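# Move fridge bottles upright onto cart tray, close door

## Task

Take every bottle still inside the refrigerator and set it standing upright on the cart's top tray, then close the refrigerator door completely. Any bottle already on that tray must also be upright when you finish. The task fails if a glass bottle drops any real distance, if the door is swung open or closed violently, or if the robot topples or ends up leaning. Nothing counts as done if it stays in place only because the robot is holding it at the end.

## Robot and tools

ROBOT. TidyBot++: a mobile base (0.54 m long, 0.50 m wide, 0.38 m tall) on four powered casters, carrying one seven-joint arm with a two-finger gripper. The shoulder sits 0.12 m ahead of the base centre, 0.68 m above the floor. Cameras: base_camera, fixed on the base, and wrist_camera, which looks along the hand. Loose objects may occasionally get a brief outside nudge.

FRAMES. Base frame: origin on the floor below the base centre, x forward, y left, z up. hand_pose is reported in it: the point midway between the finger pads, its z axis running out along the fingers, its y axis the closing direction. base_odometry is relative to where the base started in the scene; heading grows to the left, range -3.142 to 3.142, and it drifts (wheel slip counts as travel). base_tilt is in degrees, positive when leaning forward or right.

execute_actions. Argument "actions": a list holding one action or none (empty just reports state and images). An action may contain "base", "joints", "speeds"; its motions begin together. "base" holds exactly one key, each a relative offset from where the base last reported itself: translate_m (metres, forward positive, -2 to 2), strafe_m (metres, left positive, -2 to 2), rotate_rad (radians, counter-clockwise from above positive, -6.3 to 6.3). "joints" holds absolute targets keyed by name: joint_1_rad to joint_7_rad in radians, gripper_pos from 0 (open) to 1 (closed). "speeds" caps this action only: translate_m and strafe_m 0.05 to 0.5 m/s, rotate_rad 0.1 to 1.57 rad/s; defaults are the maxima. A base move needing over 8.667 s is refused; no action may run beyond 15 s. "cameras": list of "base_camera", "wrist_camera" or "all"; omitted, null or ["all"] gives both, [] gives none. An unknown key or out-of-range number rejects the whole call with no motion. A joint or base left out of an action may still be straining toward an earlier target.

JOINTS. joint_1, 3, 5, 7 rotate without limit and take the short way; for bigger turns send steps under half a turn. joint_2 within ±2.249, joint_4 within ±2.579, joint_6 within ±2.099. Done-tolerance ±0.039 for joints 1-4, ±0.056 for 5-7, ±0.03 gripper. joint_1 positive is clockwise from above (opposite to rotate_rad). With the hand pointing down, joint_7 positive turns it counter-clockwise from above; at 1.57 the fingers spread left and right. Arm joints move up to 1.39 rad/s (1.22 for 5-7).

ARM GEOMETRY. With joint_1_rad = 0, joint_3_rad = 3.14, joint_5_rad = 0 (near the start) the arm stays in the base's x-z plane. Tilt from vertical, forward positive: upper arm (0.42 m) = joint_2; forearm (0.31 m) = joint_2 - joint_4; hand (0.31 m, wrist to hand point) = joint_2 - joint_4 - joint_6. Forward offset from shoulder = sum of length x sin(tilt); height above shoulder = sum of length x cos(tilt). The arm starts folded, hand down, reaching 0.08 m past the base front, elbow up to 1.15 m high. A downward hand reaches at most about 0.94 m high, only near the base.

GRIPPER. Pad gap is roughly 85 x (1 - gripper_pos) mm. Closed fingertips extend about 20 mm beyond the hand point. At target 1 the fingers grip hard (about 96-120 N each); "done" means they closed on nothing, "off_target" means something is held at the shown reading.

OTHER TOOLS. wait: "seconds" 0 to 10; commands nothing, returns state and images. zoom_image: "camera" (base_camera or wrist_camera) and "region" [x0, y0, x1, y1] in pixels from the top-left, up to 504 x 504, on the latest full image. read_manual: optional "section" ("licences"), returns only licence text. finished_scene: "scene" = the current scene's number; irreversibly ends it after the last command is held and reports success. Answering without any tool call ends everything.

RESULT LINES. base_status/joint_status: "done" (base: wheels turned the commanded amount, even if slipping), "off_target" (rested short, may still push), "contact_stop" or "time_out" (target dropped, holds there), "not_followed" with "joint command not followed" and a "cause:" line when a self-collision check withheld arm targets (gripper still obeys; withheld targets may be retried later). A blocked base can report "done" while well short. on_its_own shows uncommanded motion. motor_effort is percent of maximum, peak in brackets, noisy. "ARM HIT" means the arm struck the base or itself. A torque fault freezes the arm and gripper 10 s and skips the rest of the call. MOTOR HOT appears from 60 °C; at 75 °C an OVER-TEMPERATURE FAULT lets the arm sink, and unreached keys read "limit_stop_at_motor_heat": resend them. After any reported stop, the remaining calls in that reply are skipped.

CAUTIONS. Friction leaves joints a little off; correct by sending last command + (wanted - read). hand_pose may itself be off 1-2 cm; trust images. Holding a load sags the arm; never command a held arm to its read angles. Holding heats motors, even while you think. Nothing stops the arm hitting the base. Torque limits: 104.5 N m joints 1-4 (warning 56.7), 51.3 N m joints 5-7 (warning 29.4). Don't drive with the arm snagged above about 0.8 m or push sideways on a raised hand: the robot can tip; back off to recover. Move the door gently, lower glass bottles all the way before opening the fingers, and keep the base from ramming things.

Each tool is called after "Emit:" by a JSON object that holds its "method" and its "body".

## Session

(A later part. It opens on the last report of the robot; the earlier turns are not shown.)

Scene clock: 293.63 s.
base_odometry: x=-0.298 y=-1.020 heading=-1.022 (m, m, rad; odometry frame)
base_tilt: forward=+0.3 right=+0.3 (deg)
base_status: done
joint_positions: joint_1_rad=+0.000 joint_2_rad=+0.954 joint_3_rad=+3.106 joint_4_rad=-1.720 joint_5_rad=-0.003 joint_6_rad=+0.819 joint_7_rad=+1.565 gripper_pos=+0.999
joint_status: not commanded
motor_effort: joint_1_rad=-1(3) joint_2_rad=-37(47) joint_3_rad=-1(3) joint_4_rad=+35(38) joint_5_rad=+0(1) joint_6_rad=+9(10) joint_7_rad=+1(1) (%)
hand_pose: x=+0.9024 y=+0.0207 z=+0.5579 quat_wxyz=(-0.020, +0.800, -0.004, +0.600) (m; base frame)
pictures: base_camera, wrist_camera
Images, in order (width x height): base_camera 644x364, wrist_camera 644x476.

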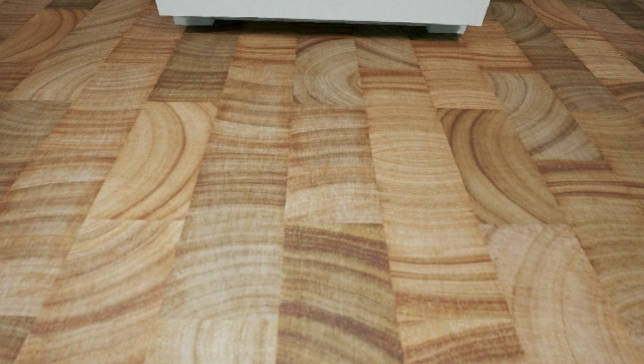

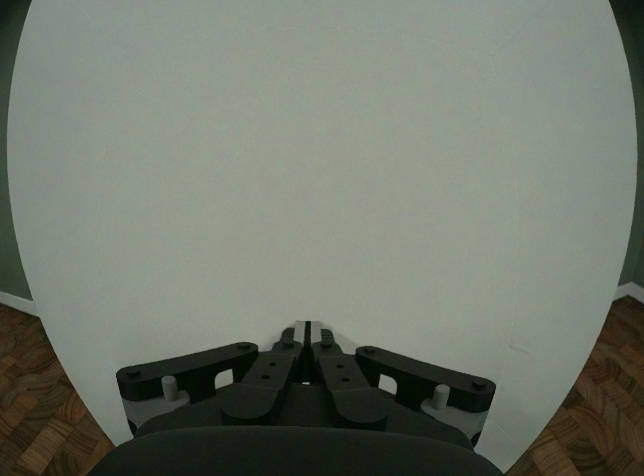

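Shut firmly. Back off and check the bottles.

Emit:
{"method": "execute_actions", "body": {"actions": [{"base":{"translate_m":-0.15}}], "cameras": []}}

Emit:
{"method": "execute_actions", "body": {"actions": [{"joints":{"joint_1_rad":1.4,"joint_2_rad":-0.3,"joint_4_rad":-1.6,"joint_6_rad":-0.5}}], "cameras": ["wrist_camera"]}}

Scene clock: 302.67 s.
base_odometry: x=-0.376 y=-0.891 heading=-1.022 (m, m, rad; odometry frame)
base_tilt: forward=+0.3 right=+0.3 (deg)
base_status: done
joint_positions: joint_1_rad=+0.000 joint_2_rad=+0.999 joint_3_rad=+3.105 joint_4_rad=-1.596 joint_5_rad=-0.003 joint_6_rad=+0.819 joint_7_rad=+1.565 gripper_pos=+0.999
joint_status: not commanded
motor_effort: joint_1_rad=-1(5) joint_2_rad=-48(51) joint_3_rad=-1(4) joint_4_rad=+14(34) joint_5_rad=+0(1) joint_6_rad=+9(13) joint_7_rad=+1(1) (%)
hand_pose: x=+0.9405 y=+0.0201 z=+0.5779 quat_wxyz=(-0.020, +0.776, -0.006, +0.631) (m; base frame)
pictures: none
No camera images: the call's "cameras" was empty. Leave "cameras" out to get every camera's image.

Scene clock: 305.33 s.
base_odometry: x=-0.376 y=-0.891 heading=-1.022 (m, m, rad; odometry frame)
base_tilt: forward=+0.3 right=+0.4 (deg)
base_status: not commanded
joint_positions: joint_1_rad=+1.391 joint_2_rad=-0.291 joint_3_rad=+3.112 joint_4_rad=-1.596 joint_5_rad=-0.003 joint_6_rad=-0.455 joint_7_rad=+1.565 gripper_pos=+0.999
joint_status: all done
motor_effort: joint_1_rad=-1(5) joint_2_rad=-12(51) joint_3_rad=+0(4) joint_4_rad=+22(22) joint_5_rad=-1(1) joint_6_rad=+9(10) joint_7_rad=+1(1) (%)
hand_pose: x=+0.2254 y=-0.4765 z=+1.1084 quat_wxyz=(+0.401, +0.599, -0.486, +0.495) (m; base frame)
pictures: wrist_camera
Images, in order (width x height): wrist_camera 644x476.

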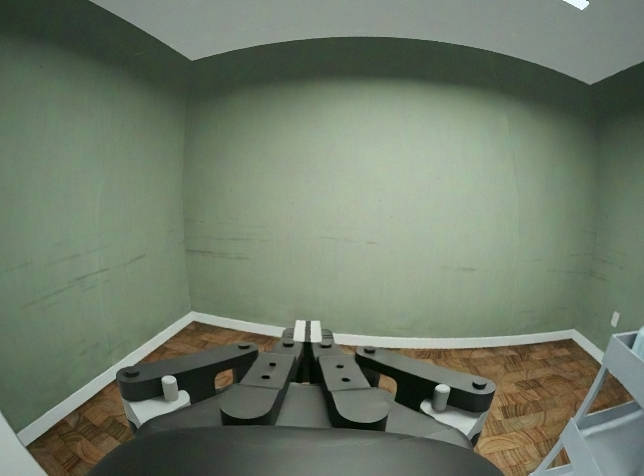

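Emit:
{"method": "execute_actions", "body": {"actions": [{"joints":{"joint_1_rad":2.3}}], "cameras": ["wrist_camera"]}}

Scene clock: 309.17 s.
base_odometry: x=-0.376 y=-0.891 heading=-1.022 (m, m, rad; odometry frame)
base_tilt: forward=+0.3 right=+0.3 (deg)
base_status: not commanded
joint_positions: joint_1_rad=+2.291 joint_2_rad=-0.291 joint_3_rad=+3.109 joint_4_rad=-1.596 joint_5_rad=-0.003 joint_6_rad=-0.455 joint_7_rad=+1.565 gripper_pos=+0.999
joint_status: all done
motor_effort: joint_1_rad=+0(1) joint_2_rad=-12(12) joint_3_rad=+1(1) joint_4_rad=+21(21) joint_5_rad=-1(1) joint_6_rad=+10(10) joint_7_rad=+0(1) (%)
hand_pose: x=-0.1868 y=-0.3805 z=+1.1083 quat_wxyz=(+0.576, +0.329, -0.697, +0.271) (m; base frame)
pictures: wrist_camera
Images, in order (width x height): wrist_camera 644x476.

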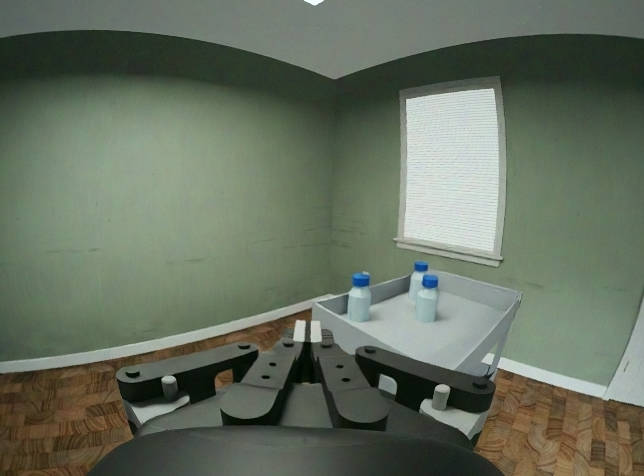

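Emit:
{"method": "finished_scene", "body": {"scene": 1}}

The scene is finished: the task was done.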